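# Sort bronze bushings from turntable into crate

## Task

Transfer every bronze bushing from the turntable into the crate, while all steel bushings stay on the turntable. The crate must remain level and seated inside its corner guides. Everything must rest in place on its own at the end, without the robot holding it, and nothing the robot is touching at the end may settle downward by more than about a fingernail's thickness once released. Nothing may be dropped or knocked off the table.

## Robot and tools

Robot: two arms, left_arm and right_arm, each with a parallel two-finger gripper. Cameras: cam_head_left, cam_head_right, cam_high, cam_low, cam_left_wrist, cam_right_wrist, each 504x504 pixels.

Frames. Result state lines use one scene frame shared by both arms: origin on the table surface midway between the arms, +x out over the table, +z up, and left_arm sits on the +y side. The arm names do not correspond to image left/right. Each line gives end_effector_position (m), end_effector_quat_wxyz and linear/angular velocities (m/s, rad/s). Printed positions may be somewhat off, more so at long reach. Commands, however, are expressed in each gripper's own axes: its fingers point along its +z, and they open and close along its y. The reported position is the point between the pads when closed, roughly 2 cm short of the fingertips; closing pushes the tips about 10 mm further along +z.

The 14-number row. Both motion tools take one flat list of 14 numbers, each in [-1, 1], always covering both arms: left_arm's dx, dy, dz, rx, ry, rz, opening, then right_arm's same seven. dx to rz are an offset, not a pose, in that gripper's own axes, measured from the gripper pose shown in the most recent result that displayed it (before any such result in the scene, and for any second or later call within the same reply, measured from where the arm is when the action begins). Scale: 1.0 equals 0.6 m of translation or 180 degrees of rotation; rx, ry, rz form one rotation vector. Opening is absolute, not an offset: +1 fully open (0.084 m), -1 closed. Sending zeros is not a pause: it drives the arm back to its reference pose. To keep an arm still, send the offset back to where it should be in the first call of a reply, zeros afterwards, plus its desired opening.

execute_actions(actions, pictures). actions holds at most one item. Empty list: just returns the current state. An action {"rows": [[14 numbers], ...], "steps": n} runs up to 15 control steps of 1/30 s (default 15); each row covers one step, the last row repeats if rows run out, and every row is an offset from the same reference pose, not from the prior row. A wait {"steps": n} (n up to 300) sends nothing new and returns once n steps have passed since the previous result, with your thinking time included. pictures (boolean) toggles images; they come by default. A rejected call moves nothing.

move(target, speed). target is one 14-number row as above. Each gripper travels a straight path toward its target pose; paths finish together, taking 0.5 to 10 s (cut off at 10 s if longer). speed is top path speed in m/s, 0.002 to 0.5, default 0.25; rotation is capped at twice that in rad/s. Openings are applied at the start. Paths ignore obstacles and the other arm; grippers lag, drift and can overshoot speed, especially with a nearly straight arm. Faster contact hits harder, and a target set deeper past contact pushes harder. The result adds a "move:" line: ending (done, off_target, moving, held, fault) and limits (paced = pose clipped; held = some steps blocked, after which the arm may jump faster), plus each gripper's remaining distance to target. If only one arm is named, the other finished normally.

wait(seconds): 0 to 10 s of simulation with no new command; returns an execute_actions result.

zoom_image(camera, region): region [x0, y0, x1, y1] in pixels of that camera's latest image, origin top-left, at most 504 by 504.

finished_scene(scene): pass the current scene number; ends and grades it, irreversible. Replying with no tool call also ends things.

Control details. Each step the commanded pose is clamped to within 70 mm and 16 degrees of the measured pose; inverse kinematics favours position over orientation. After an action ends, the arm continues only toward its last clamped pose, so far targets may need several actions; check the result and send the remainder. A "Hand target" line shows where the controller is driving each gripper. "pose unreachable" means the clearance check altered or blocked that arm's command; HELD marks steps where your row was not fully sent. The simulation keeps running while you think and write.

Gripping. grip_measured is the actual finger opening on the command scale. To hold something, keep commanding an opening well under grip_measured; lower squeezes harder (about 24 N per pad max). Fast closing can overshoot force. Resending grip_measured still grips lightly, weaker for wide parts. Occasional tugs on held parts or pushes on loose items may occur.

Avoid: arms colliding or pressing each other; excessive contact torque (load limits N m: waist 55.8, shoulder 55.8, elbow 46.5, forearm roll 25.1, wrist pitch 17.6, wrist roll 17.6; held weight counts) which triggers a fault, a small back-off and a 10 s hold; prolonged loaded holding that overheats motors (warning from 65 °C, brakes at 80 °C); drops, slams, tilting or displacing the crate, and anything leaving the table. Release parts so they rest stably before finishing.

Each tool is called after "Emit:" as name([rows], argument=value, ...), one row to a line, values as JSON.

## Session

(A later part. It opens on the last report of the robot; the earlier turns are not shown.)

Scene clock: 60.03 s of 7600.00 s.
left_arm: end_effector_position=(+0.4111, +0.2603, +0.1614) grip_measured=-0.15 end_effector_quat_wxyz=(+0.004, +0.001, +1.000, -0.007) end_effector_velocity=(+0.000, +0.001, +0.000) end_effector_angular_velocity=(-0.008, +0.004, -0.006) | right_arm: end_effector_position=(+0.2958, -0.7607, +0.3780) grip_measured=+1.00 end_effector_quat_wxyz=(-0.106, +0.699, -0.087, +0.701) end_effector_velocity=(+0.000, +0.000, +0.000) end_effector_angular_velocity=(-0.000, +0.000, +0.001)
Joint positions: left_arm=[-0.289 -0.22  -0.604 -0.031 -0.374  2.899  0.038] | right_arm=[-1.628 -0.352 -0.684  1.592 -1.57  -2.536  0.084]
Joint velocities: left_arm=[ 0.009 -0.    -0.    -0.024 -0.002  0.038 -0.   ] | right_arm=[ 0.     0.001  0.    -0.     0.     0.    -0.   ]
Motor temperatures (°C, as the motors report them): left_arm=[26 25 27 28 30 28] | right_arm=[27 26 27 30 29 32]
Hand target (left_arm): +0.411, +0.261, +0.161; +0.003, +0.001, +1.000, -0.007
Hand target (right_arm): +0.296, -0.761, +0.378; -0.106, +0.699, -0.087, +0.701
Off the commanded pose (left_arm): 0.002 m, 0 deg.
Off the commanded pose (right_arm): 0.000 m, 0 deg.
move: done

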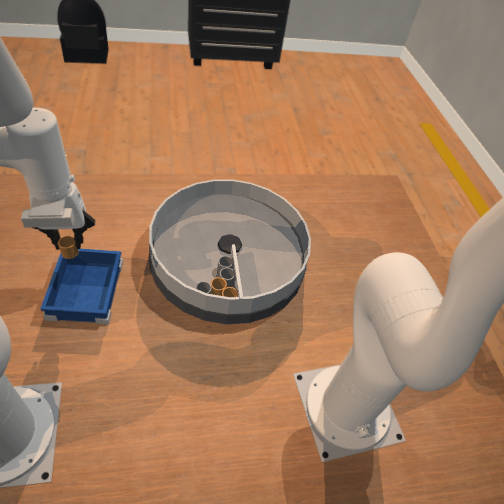

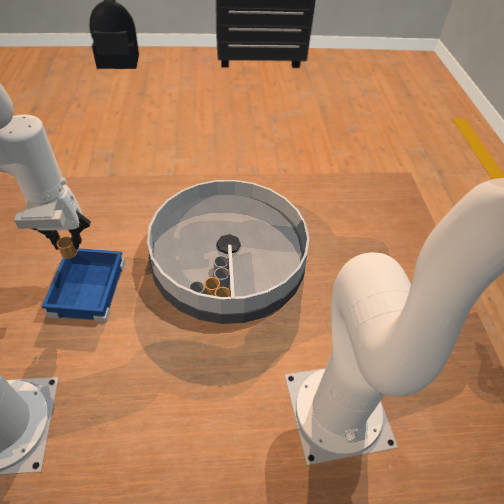

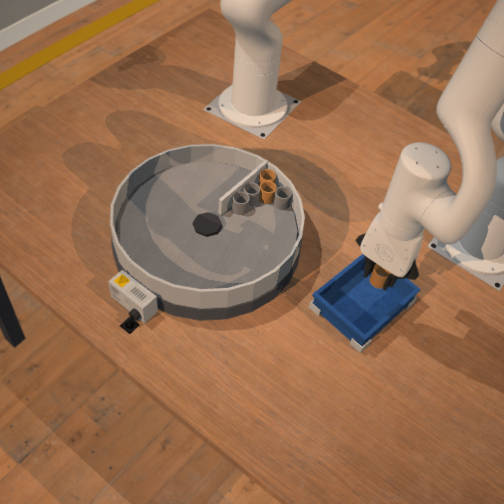

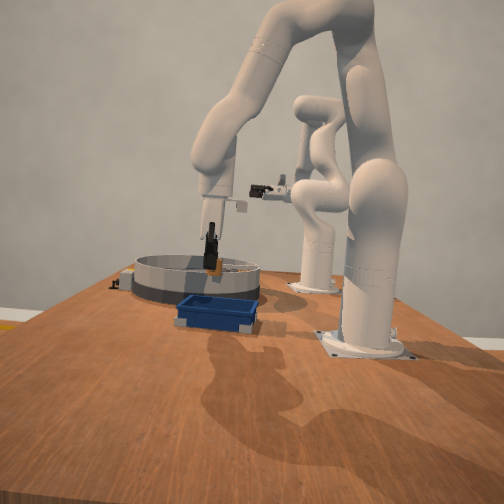

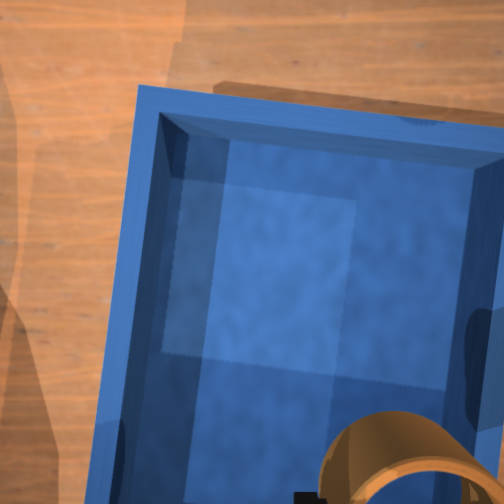

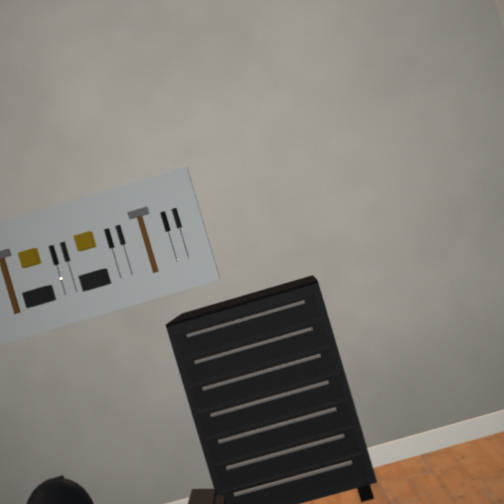

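Emit:
move(target=[-0.04,-0.035,0.08,0,0,0.03,-0.5,0,0,0,0,0,0,1], speed=0.2)

Emit:
move(target=[0,0,0.108,0,0,0,-0.5,0,0,0,0,0,0,1], speed=0.06)

Emit:
zoom_image(camera="cam_head_left", region=[30,210,140,320])

Scene clock: 62.23 s of 7600.00 s.
left_arm: end_effector_position=(+0.4355, +0.2388, +0.1142) grip_measured=-0.15 end_effector_quat_wxyz=(+0.004, +0.048, +0.999, -0.007) end_effector_velocity=(+0.000, -0.000, -0.002) end_effector_angular_velocity=(-0.000, +0.001, -0.002) | right_arm: end_effector_position=(+0.2958, -0.7607, +0.3780) grip_measured=+1.00 end_effector_quat_wxyz=(-0.106, +0.699, -0.087, +0.701) end_effector_velocity=(+0.000, +0.000, +0.000) end_effector_angular_velocity=(-0.001, +0.001, +0.001)
Joint positions: left_arm=[-0.323 -0.391 -0.679 -0.039 -0.277  2.968  0.038] | right_arm=[-1.628 -0.352 -0.684  1.592 -1.57  -2.536  0.084]
Joint velocities: left_arm=[-0.001 -0.005 -0.002 -0.002  0.002  0.004  0.   ] | right_arm=[ 0.001  0.    -0.    -0.     0.001  0.     0.   ]
Motor temperatures (°C, as the motors report them): left_arm=[26 25 27 28 30 28] | right_arm=[27 26 27 30 29 32]
Hand target (left_arm): +0.435, +0.239, +0.114; +0.004, +0.048, +0.999, -0.007
Hand target (right_arm): +0.296, -0.761, +0.378; -0.106, +0.699, -0.087, +0.701
Off the commanded pose (left_arm): 0.000 m, 0 deg.
Off the commanded pose (right_arm): 0.000 m, 0 deg.
move: done

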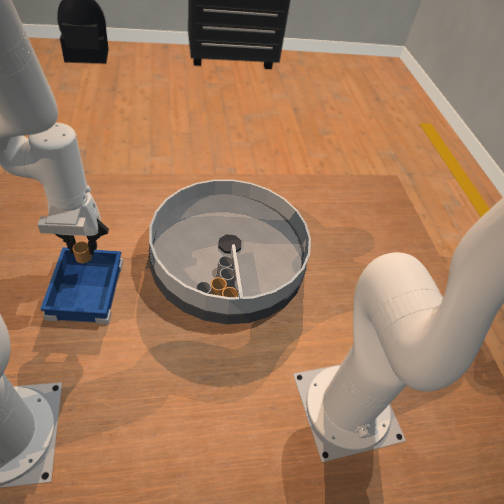

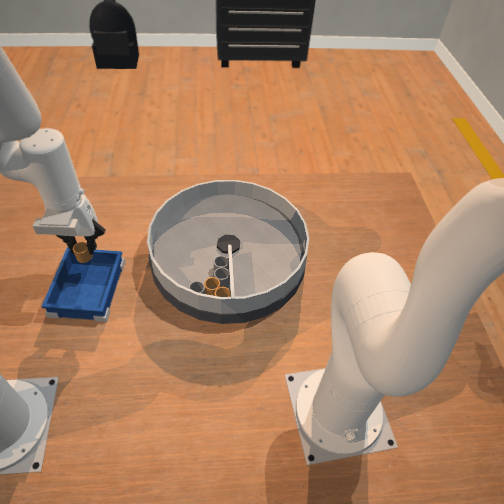

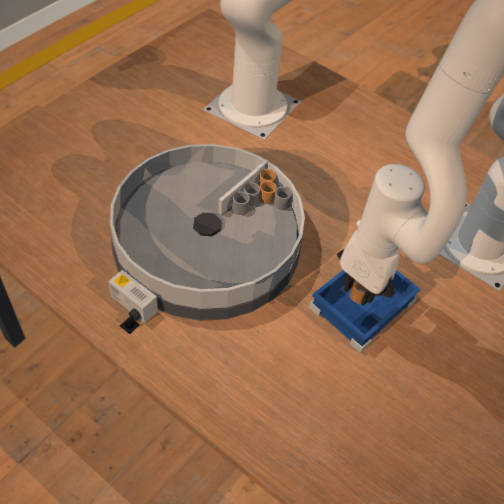

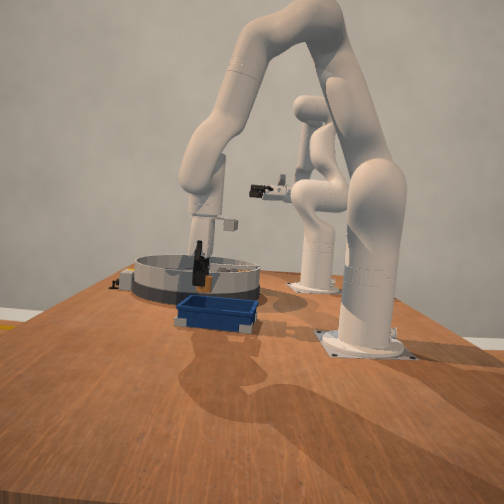

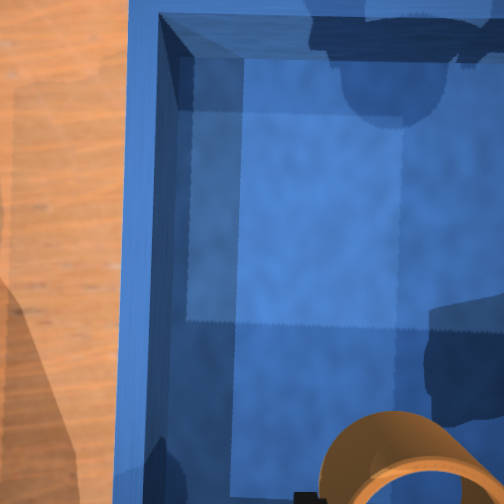

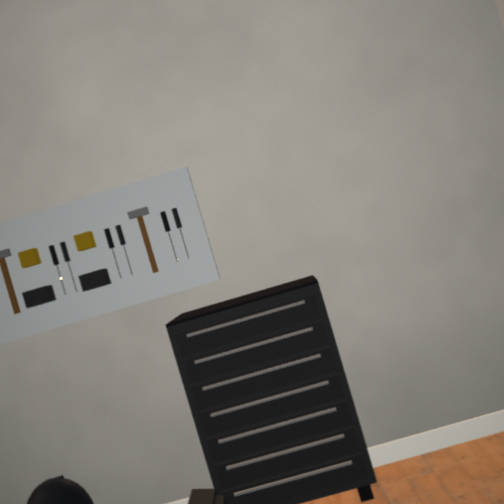

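Scene clock: 63.67 s of 7600.00 s.
left_arm: end_effector_position=(+0.4360, +0.2380, +0.0498) grip_measured=-0.15 end_effector_quat_wxyz=(+0.004, +0.048, +0.999, -0.007) end_effector_velocity=(+0.000, +0.000, -0.001) end_effector_angular_velocity=(-0.001, +0.000, +0.001) | right_arm: end_effector_position=(+0.2958, -0.7607, +0.3780) grip_measured=+1.00 end_effector_quat_wxyz=(-0.106, +0.699, -0.087, +0.701) end_effector_velocity=(-0.000, -0.000, +0.000) end_effector_angular_velocity=(-0.001, +0.000, -0.001)
Joint positions: left_arm=[-0.325 -0.557 -0.697 -0.082 -0.129  3.01   0.038] | right_arm=[-1.628 -0.352 -0.684  1.592 -1.57  -2.536  0.084]
Joint velocities: left_arm=[ 0.001 -0.004 -0.001 -0.008  0.003  0.008 -0.   ] | right_arm=[-0.001  0.001 -0.     0.     0.     0.     0.   ]
Motor temperatures (°C, as the motors report them): left_arm=[26 25 27 28 30 28] | right_arm=[27 26 27 30 29 32]
Hand target (left_arm): +0.436, +0.238, +0.050; +0.004, +0.048, +0.999, -0.007
Hand target (right_arm): +0.296, -0.761, +0.378; -0.106, +0.699, -0.087, +0.701
Off the commanded pose (left_arm): 0.000 m, 0 deg.
Off the commanded pose (right_arm): 0.000 m, 0 deg.
move: done

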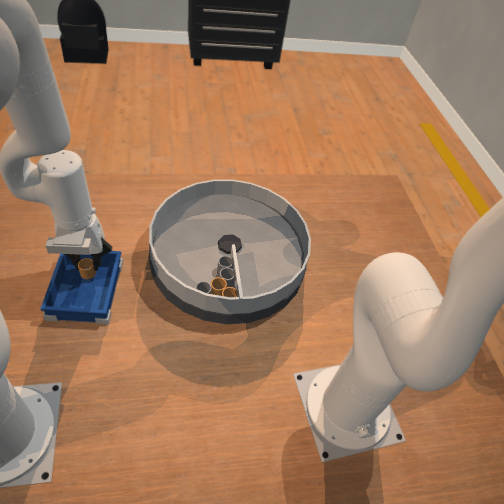

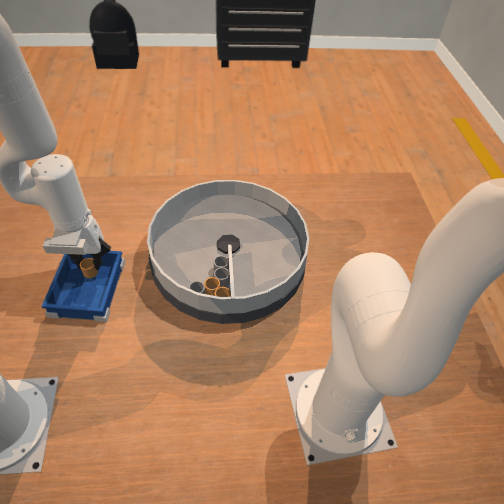

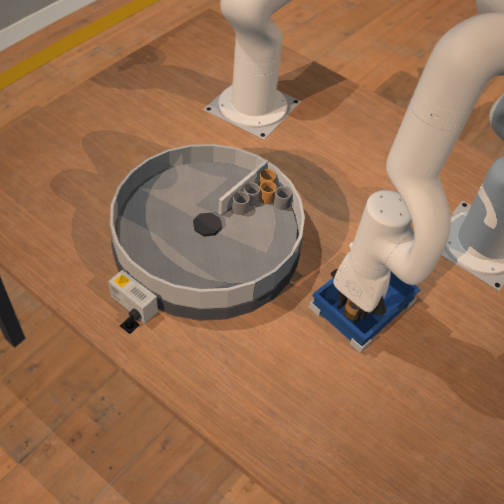

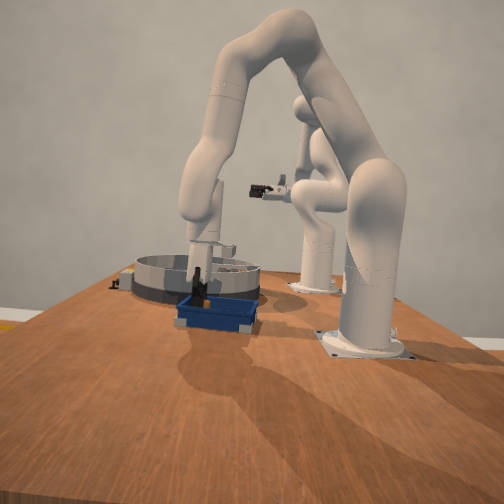

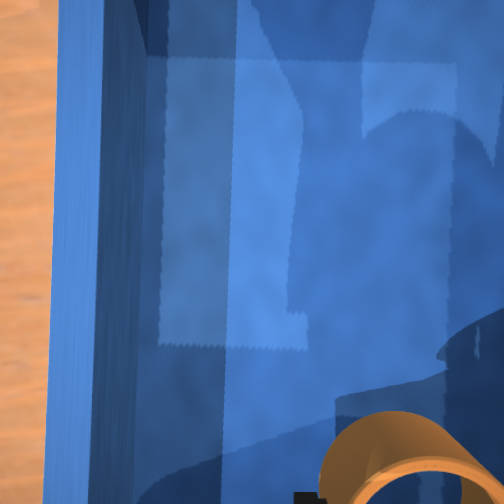

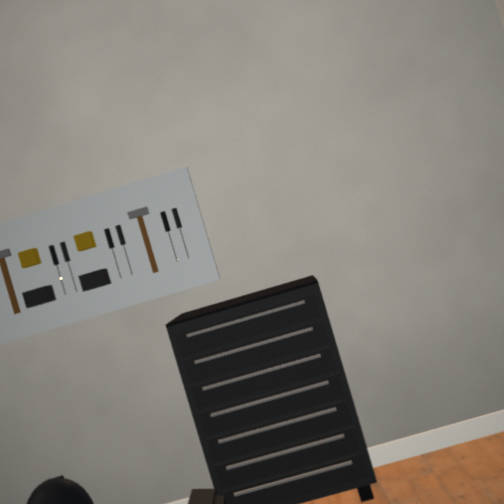

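Region (30, 210, 140, 320) of cam_head_left's 504x504 image, scaled by 4.582, with more detail than that image has.

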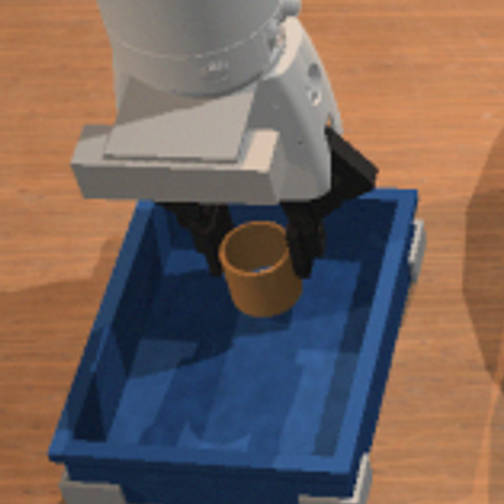

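Emit:
move(target=[0,0,0.011,0,0,0,-0.5,0,0,0,0,0,0,1], speed=0.02)

Emit:
move(target=[0,0,0,0,0,0,0,0,0,0,0,0,0,1])

Emit:
move(target=[0,0,-0.16,-0.0045,0.0025,0,0,0,0,0,0,0,0,1])

Emit:
move(target=[0.075,-0.44,-0.02,0,0,-0.17,-0.08,0,0,0,0,0,0,1], speed=0.35)

Scene clock: 66.43 s of 7600.00 s.
left_arm: end_effector_position=(+0.4361, +0.2379, +0.0433) grip_measured=-0.15 end_effector_quat_wxyz=(+0.004, +0.048, +0.999, -0.007) end_effector_velocity=(+0.001, -0.000, -0.001) end_effector_angular_velocity=(-0.001, -0.002, +0.000) | right_arm: end_effector_position=(+0.2958, -0.7607, +0.3780) grip_measured=+1.00 end_effector_quat_wxyz=(-0.106, +0.699, -0.087, +0.701) end_effector_velocity=(+0.000, -0.000, -0.000) end_effector_angular_velocity=(+0.000, +0.000, +0.000)
Joint positions: left_arm=[-0.325 -0.574 -0.7   -0.091 -0.115  3.019  0.038] | right_arm=[-1.628 -0.352 -0.684  1.592 -1.57  -2.536  0.084]
Joint velocities: left_arm=[-0.    -0.002 -0.001 -0.005  0.003  0.005 -0.   ] | right_arm=[ 0.    -0.001 -0.    -0.     0.    -0.    -0.   ]
Motor temperatures (°C, as the motors report them): left_arm=[26 25 27 28 30 28] | right_arm=[27 26 27 30 29 32]
Hand target (left_arm): +0.436, +0.238, +0.043; +0.004, +0.048, +0.999, -0.007
Hand target (right_arm): +0.296, -0.761, +0.378; -0.106, +0.699, -0.087, +0.701
Off the commanded pose (left_arm): 0.000 m, 0 deg.
Off the commanded pose (right_arm): 0.000 m, 0 deg.
move: done

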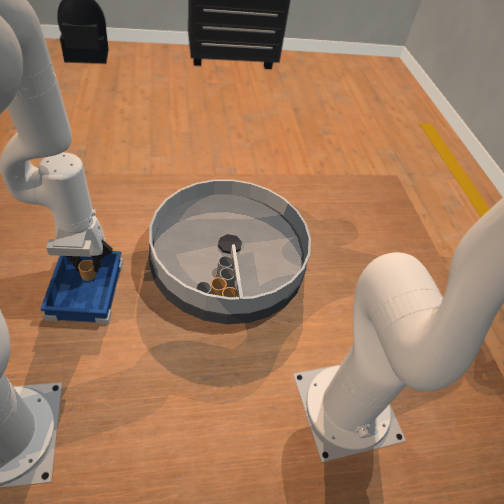

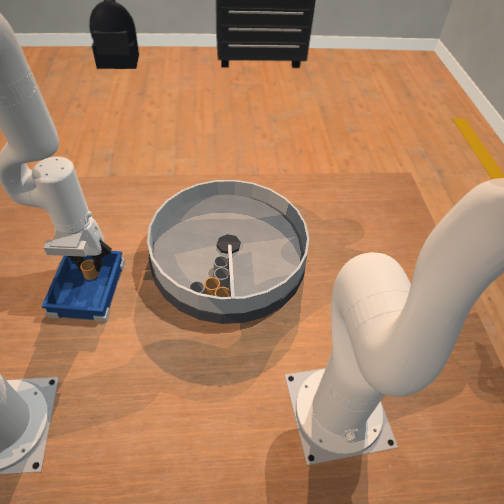

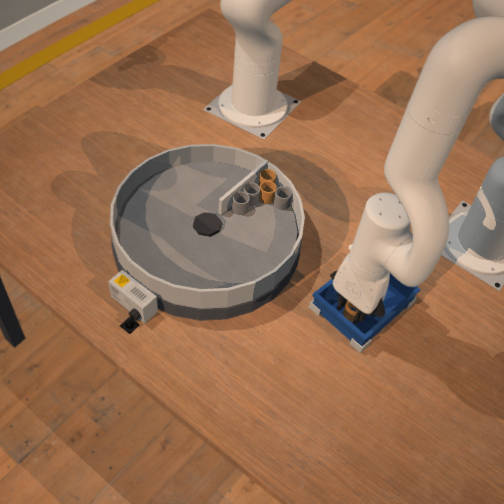

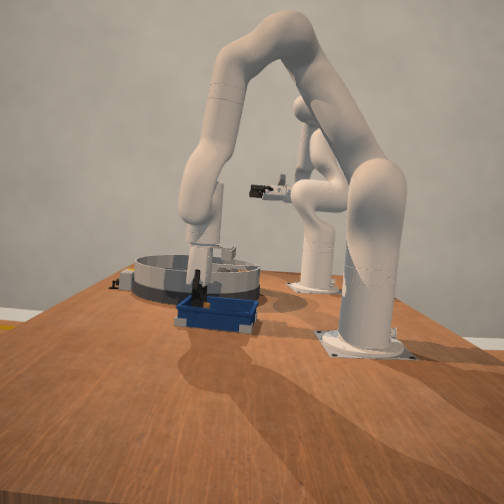

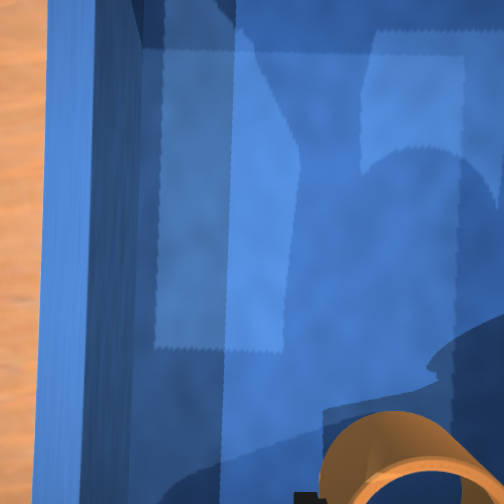

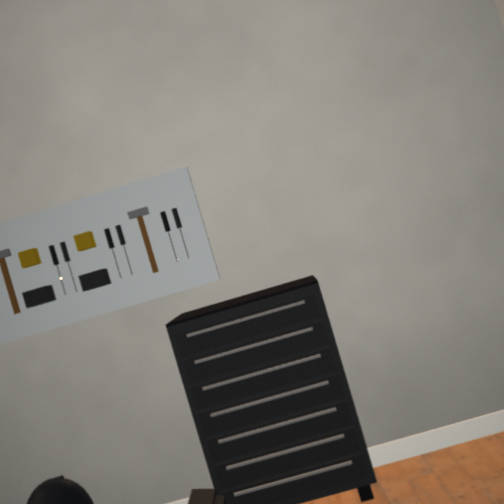

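Scene clock: 66.93 s of 7600.00 s.
left_arm: end_effector_position=(+0.4361, +0.2379, +0.0433) grip_measured=-0.01 end_effector_quat_wxyz=(+0.004, +0.048, +0.999, -0.007) end_effector_velocity=(+0.000, +0.000, -0.000) end_effector_angular_velocity=(+0.000, +0.000, +0.001) | right_arm: end_effector_position=(+0.2958, -0.7607, +0.3780) grip_measured=+1.00 end_effector_quat_wxyz=(-0.106, +0.699, -0.087, +0.701) end_effector_velocity=(-0.000, -0.000, +0.000) end_effector_angular_velocity=(-0.000, +0.001, -0.000)
Joint positions: left_arm=[-0.325 -0.574 -0.7   -0.091 -0.115  3.019  0.044] | right_arm=[-1.628 -0.352 -0.684  1.592 -1.57  -2.536  0.084]
Joint velocities: left_arm=[ 0.    -0.    -0.     0.     0.    -0.001 -0.   ] | right_arm=[-0.     0.001  0.     0.     0.001 -0.    -0.   ]
Motor temperatures (°C, as the motors report them): left_arm=[26 25 27 28 30 28] | right_arm=[27 26 27 30 29 32]
Hand target (left_arm): +0.436, +0.238, +0.043; +0.004, +0.048, +0.999, -0.007
Hand target (right_arm): +0.296, -0.761, +0.378; -0.106, +0.699, -0.087, +0.701
Off the commanded pose (left_arm): 0.000 m, 0 deg.
Off the commanded pose (right_arm): 0.000 m, 0 deg.
move: done

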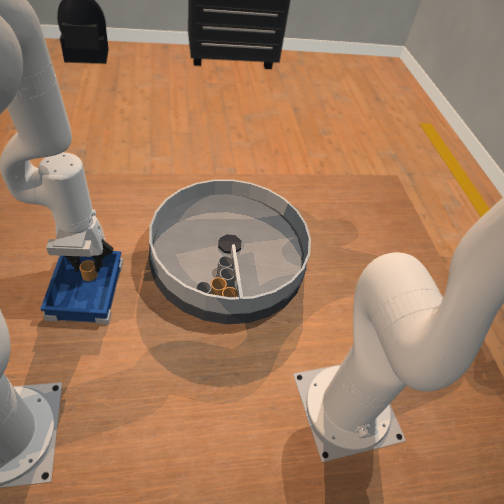

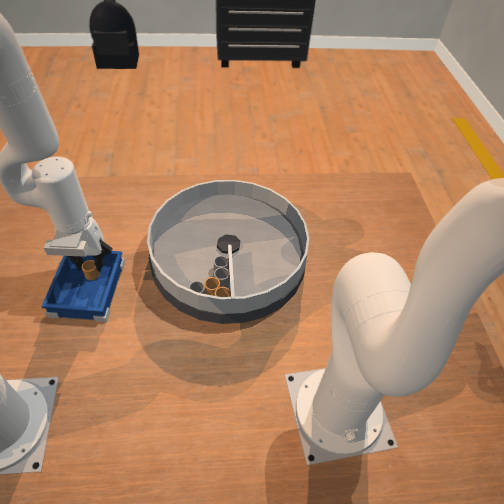

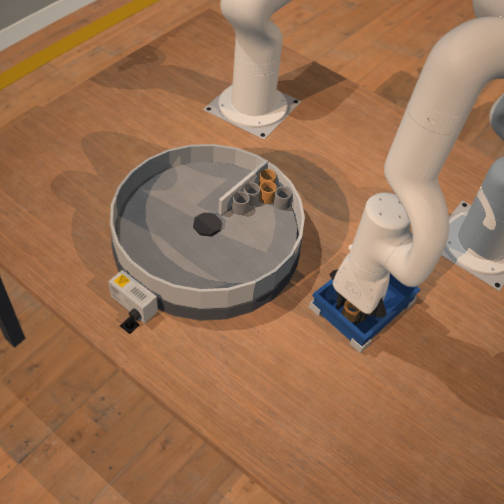

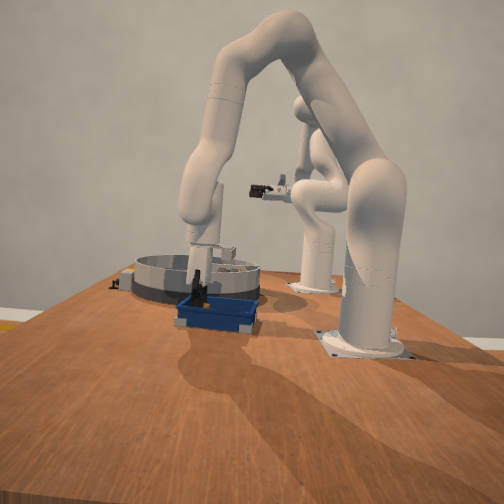

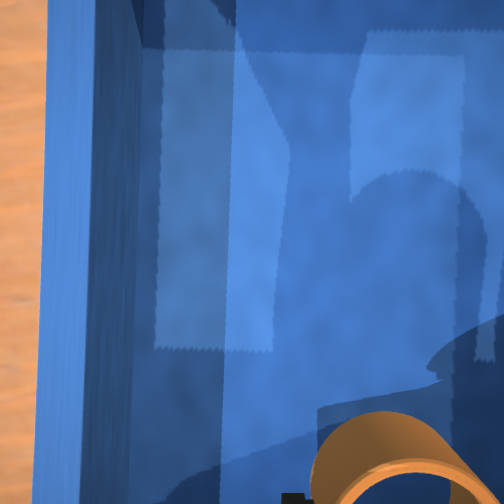

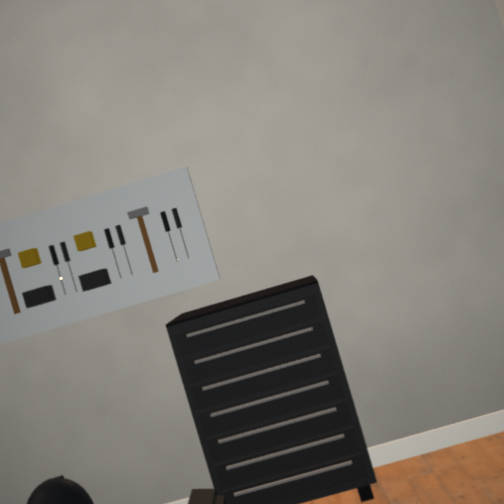

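Scene clock: 67.83 s of 7600.00 s.
left_arm: end_effector_position=(+0.4352, +0.2392, +0.1387) grip_measured=-0.01 end_effector_quat_wxyz=(+0.000, +0.048, +0.999, +0.001) end_effector_velocity=(+0.001, -0.001, +0.003) end_effector_angular_velocity=(-0.000, -0.002, -0.001) | right_arm: end_effector_position=(+0.2958, -0.7607, +0.3780) grip_measured=+1.00 end_effector_quat_wxyz=(-0.106, +0.699, -0.087, +0.701) end_effector_velocity=(+0.000, -0.000, -0.000) end_effector_angular_velocity=(-0.000, +0.000, +0.000)
Joint positions: left_arm=[-0.33  -0.337 -0.686  0.004 -0.349  2.92   0.044] | right_arm=[-1.628 -0.352 -0.684  1.592 -1.57  -2.536  0.084]
Joint velocities: left_arm=[-0.001  0.006 -0.001  0.002 -0.005 -0.002  0.   ] | right_arm=[ 0. -0. -0. -0.  0.  0. -0.]
Motor temperatures (°C, as the motors report them): left_arm=[26 25 27 28 30 28] | right_arm=[27 26 27 30 29 32]
Hand target (left_arm): +0.435, +0.239, +0.139; +0.000, +0.048, +0.999, +0.001
Hand target (right_arm): +0.296, -0.761, +0.378; -0.106, +0.699, -0.087, +0.701
Off the commanded pose (left_arm): 0.001 m, 0 deg.
Off the commanded pose (right_arm): 0.000 m, 0 deg.
move: done

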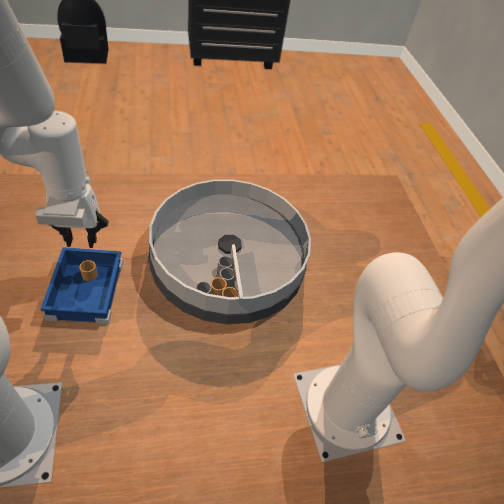

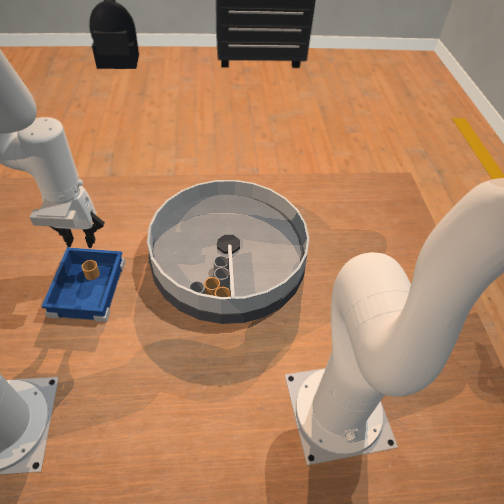

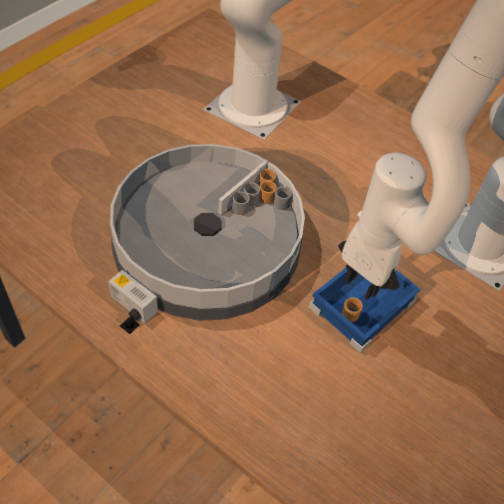

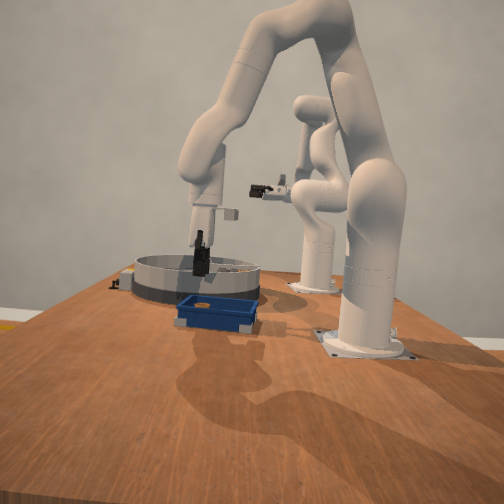

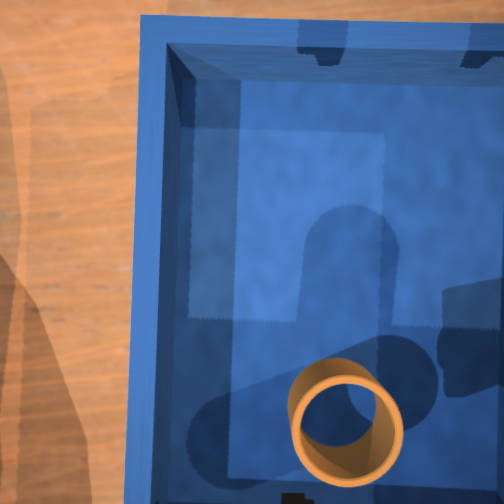

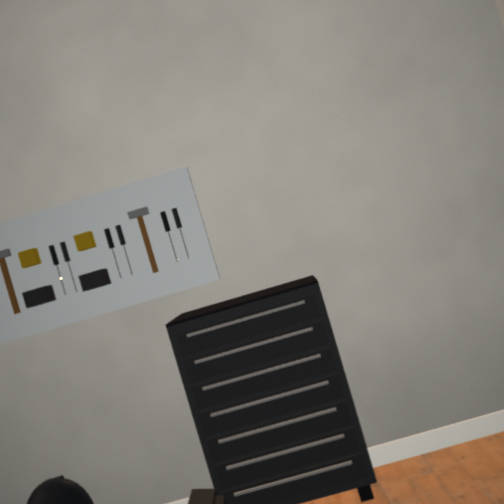

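Scene clock: 69.23 s of 7600.00 s.
left_arm: end_effector_position=(+0.3667, -0.0185, +0.1501) grip_measured=-0.09 end_effector_quat_wxyz=(+0.001, -0.217, +0.976, +0.001) end_effector_velocity=(-0.000, -0.002, -0.000) end_effector_angular_velocity=(+0.007, -0.004, +0.006) | right_arm: end_effector_position=(+0.2958, -0.7607, +0.3780) grip_measured=+1.00 end_effector_quat_wxyz=(-0.106, +0.699, -0.087, +0.701) end_effector_velocity=(+0.000, +0.001, -0.000) end_effector_angular_velocity=(+0.001, -0.000, +0.001)
Joint positions: left_arm=[-0.885 -0.485 -0.947  0.005 -0.463  1.831  0.04 ] | right_arm=[-1.628 -0.352 -0.684  1.592 -1.57  -2.536  0.084]
Joint velocities: left_arm=[-0.007 -0.004 -0.006  0.018 -0.005 -0.029  0.   ] | right_arm=[ 0.001  0.     0.001  0.    -0.    -0.     0.   ]
Motor temperatures (°C, as the motors report them): left_arm=[26 25 27 28 30 28] | right_arm=[27 26 27 30 29 32]
Hand target (left_arm): +0.367, -0.019, +0.150; +0.001, -0.218, +0.976, +0.001
Hand target (right_arm): +0.296, -0.761, +0.378; -0.106, +0.699, -0.087, +0.701
Off the commanded pose (left_arm): 0.002 m, 0 deg.
Off the commanded pose (right_arm): 0.000 m, 0 deg.
move: done

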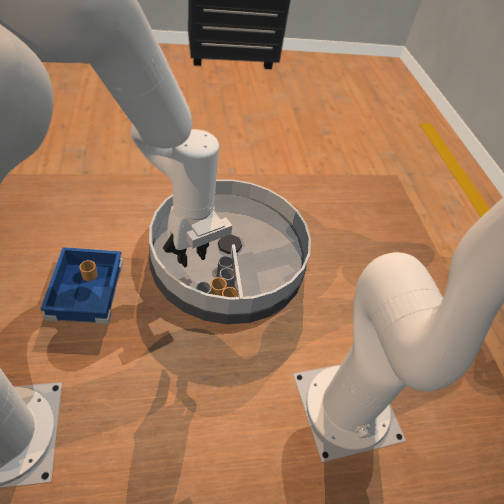

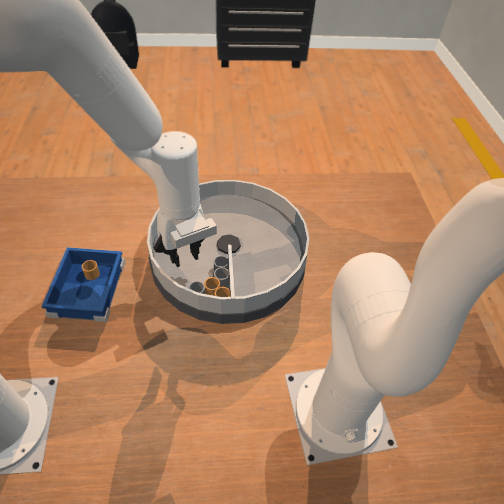

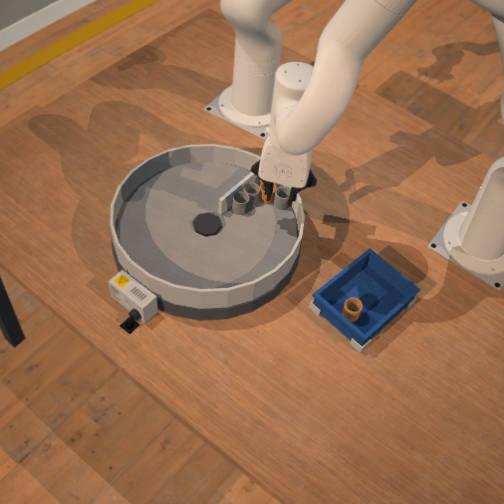

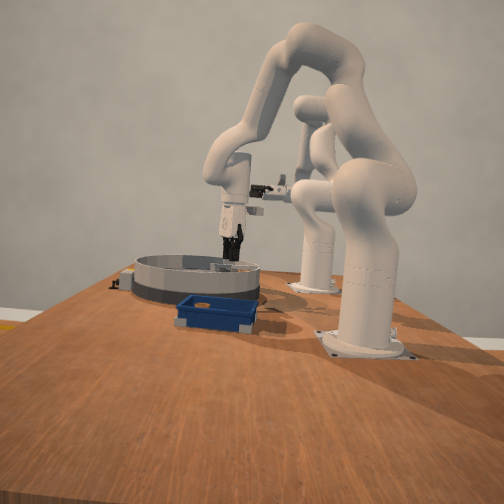

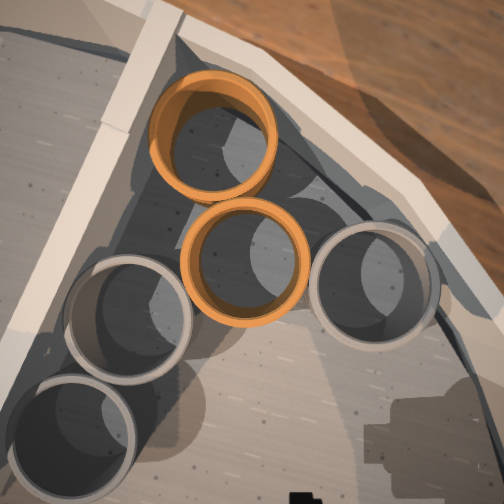

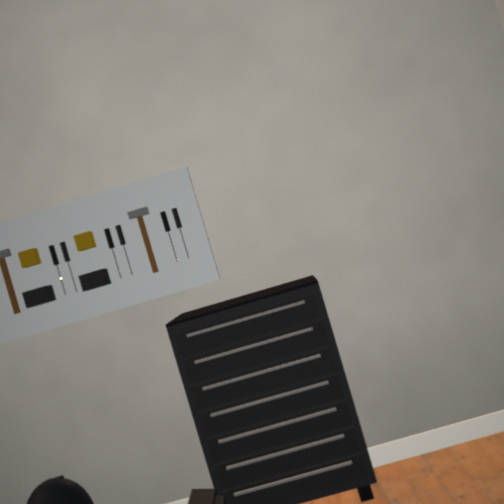

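Emit:
move(target=[0.109,-0.062,0.045,0,0.111,0,-1,0,0,0,0,0,0,1], speed=0.2)

Emit:
move(target=[-0.0097,0,0.0266,0,0,0,-1,0,0,0,0,0,0,1], speed=0.03)

Emit:
zoom_image(camera="cam_high", region=[220,140,320,240])

Emit:
zoom_image(camera="cam_head_right", region=[175,240,245,310])

Scene clock: 75.33 s of 7600.00 s.
left_arm: end_effector_position=(+0.3237, -0.0799, +0.1231) grip_measured=-1.00 end_effector_quat_wxyz=(-0.168, -0.215, +0.961, -0.037) end_effector_velocity=(-0.001, -0.001, -0.001) end_effector_angular_velocity=(-0.004, +0.007, +0.000) | right_arm: end_effector_position=(+0.2958, -0.7607, +0.3780) grip_measured=+1.00 end_effector_quat_wxyz=(-0.106, +0.699, -0.087, +0.701) end_effector_velocity=(-0.000, +0.000, +0.000) end_effector_angular_velocity=(-0.001, -0.000, +0.000)
Joint positions: left_arm=[-0.87  -0.638 -1.069 -0.597 -0.617  2.372  0.   ] | right_arm=[-1.628 -0.352 -0.684  1.592 -1.57  -2.536  0.084]
Joint velocities: left_arm=[ 0.002 -0.003 -0.001 -0.012 -0.004  0.012  0.   ] | right_arm=[-0.     0.001  0.    -0.    -0.    -0.    -0.   ]
Motor temperatures (°C, as the motors report them): left_arm=[26 25 27 28 30 28] | right_arm=[27 26 27 30 29 32]
Hand target (left_arm): +0.324, -0.080, +0.123; -0.168, -0.215, +0.961, -0.037
Hand target (right_arm): +0.296, -0.761, +0.378; -0.106, +0.699, -0.087, +0.701
Off the commanded pose (left_arm): 0.000 m, 0 deg.
Off the commanded pose (right_arm): 0.000 m, 0 deg.
move: done

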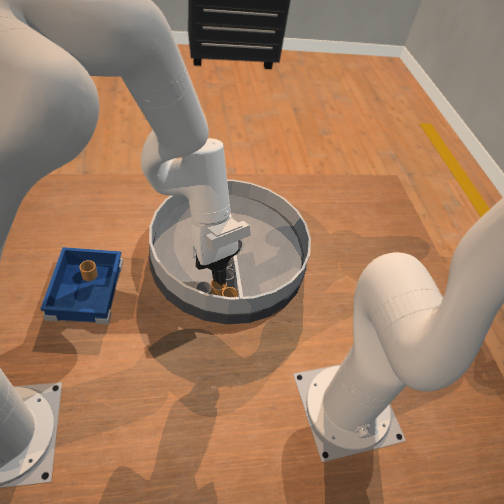

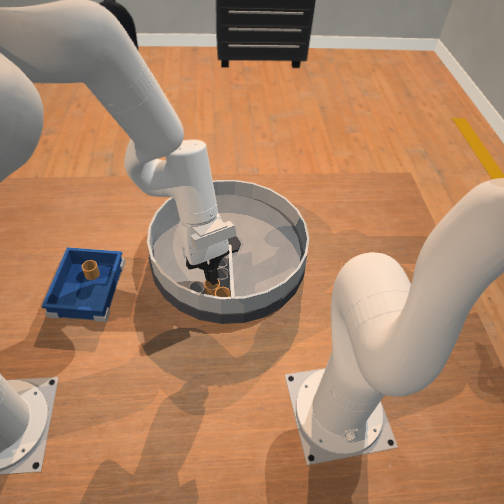

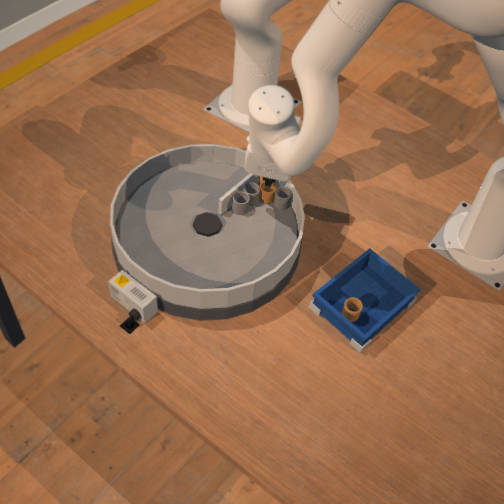

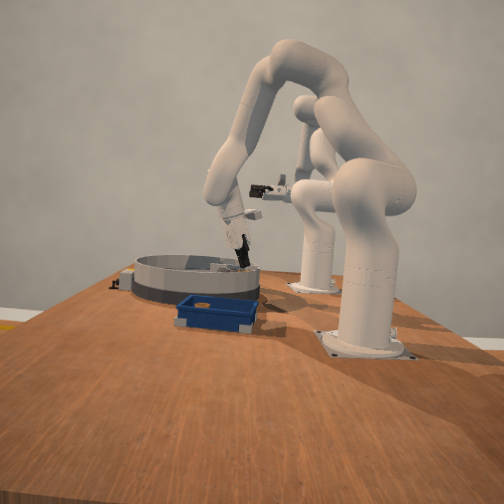

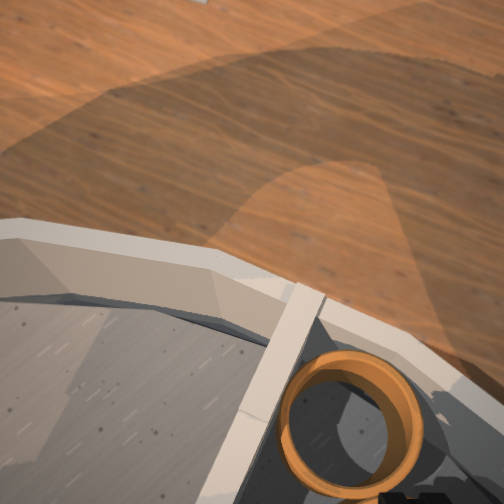

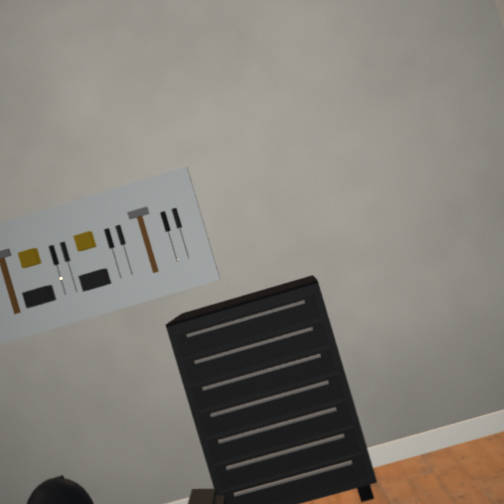

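Scene clock: 76.20 s of 7600.00 s.
left_arm: end_effector_position=(+0.3238, -0.0799, +0.1062) grip_measured=-1.00 end_effector_quat_wxyz=(-0.168, -0.214, +0.961, -0.037) end_effector_velocity=(+0.000, -0.000, -0.001) end_effector_angular_velocity=(-0.001, -0.001, -0.003) | right_arm: end_effector_position=(+0.2958, -0.7607, +0.3780) grip_measured=+1.00 end_effector_quat_wxyz=(-0.106, +0.699, -0.087, +0.701) end_effector_velocity=(+0.000, -0.000, +0.000) end_effector_angular_velocity=(-0.000, +0.000, +0.000)
Joint positions: left_arm=[-0.87  -0.669 -1.071 -0.622 -0.593  2.402  0.   ] | right_arm=[-1.628 -0.352 -0.684  1.592 -1.57  -2.536  0.084]
Joint velocities: left_arm=[-0.    -0.002 -0.    -0.001  0.002  0.004  0.   ] | right_arm=[ 0.  0. -0. -0.  0.  0. -0.]
Motor temperatures (°C, as the motors report them): left_arm=[26 25 27 28 30 28] | right_arm=[27 26 27 30 29 32]
Hand target (left_arm): +0.324, -0.080, +0.106; -0.168, -0.215, +0.961, -0.037
Hand target (right_arm): +0.296, -0.761, +0.378; -0.106, +0.699, -0.087, +0.701
Off the commanded pose (left_arm): 0.000 m, 0 deg.
Off the commanded pose (right_arm): 0.000 m, 0 deg.
move: done

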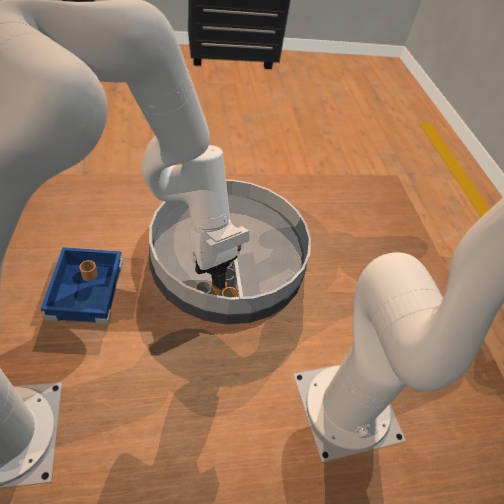

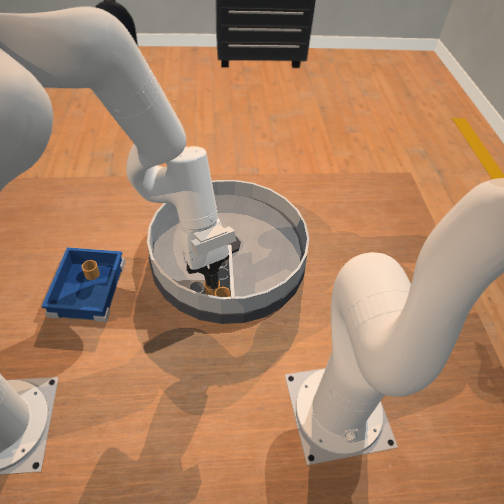

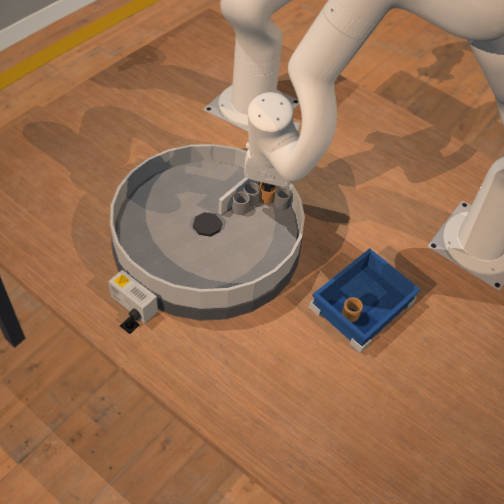

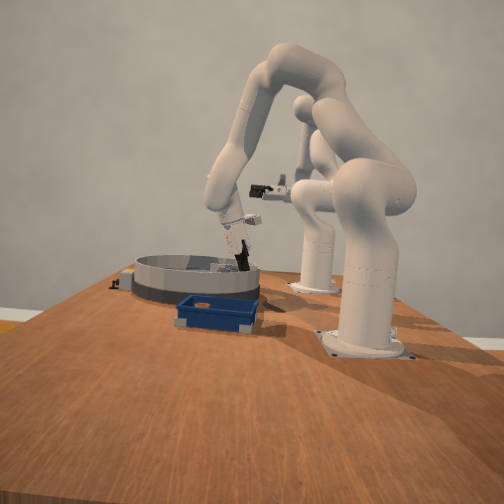

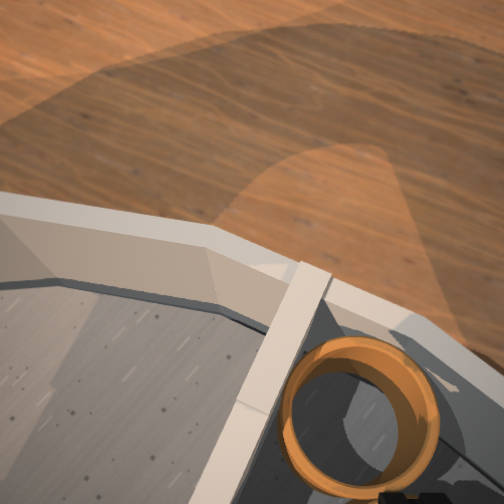

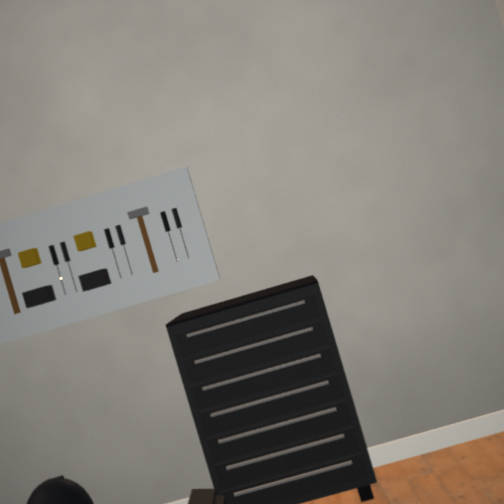

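Region (220, 140, 320, 240) of cam_high's 504x504 image, scaled by 5.040, with more detail than that image has.

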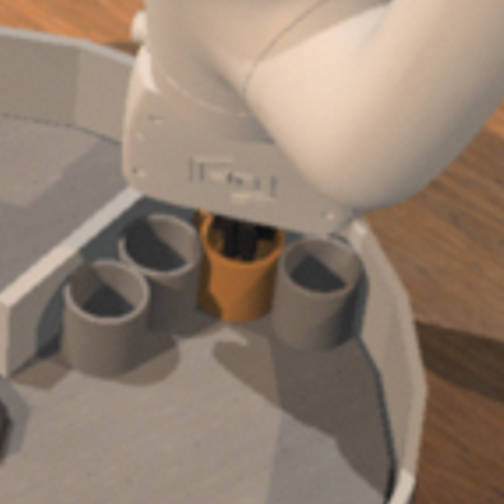

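Region (175, 240, 245, 310) of cam_head_right's 504x504 image, scaled by 7.200, with more detail than that image has.

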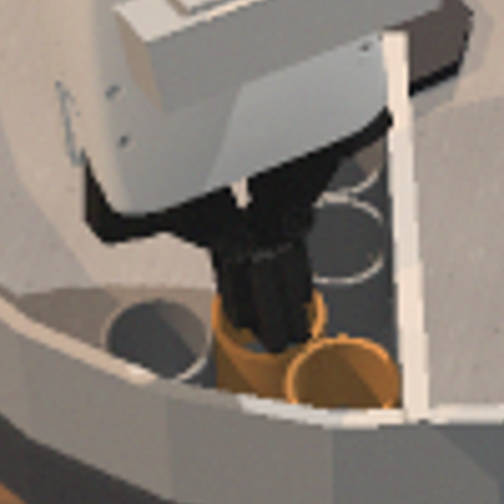

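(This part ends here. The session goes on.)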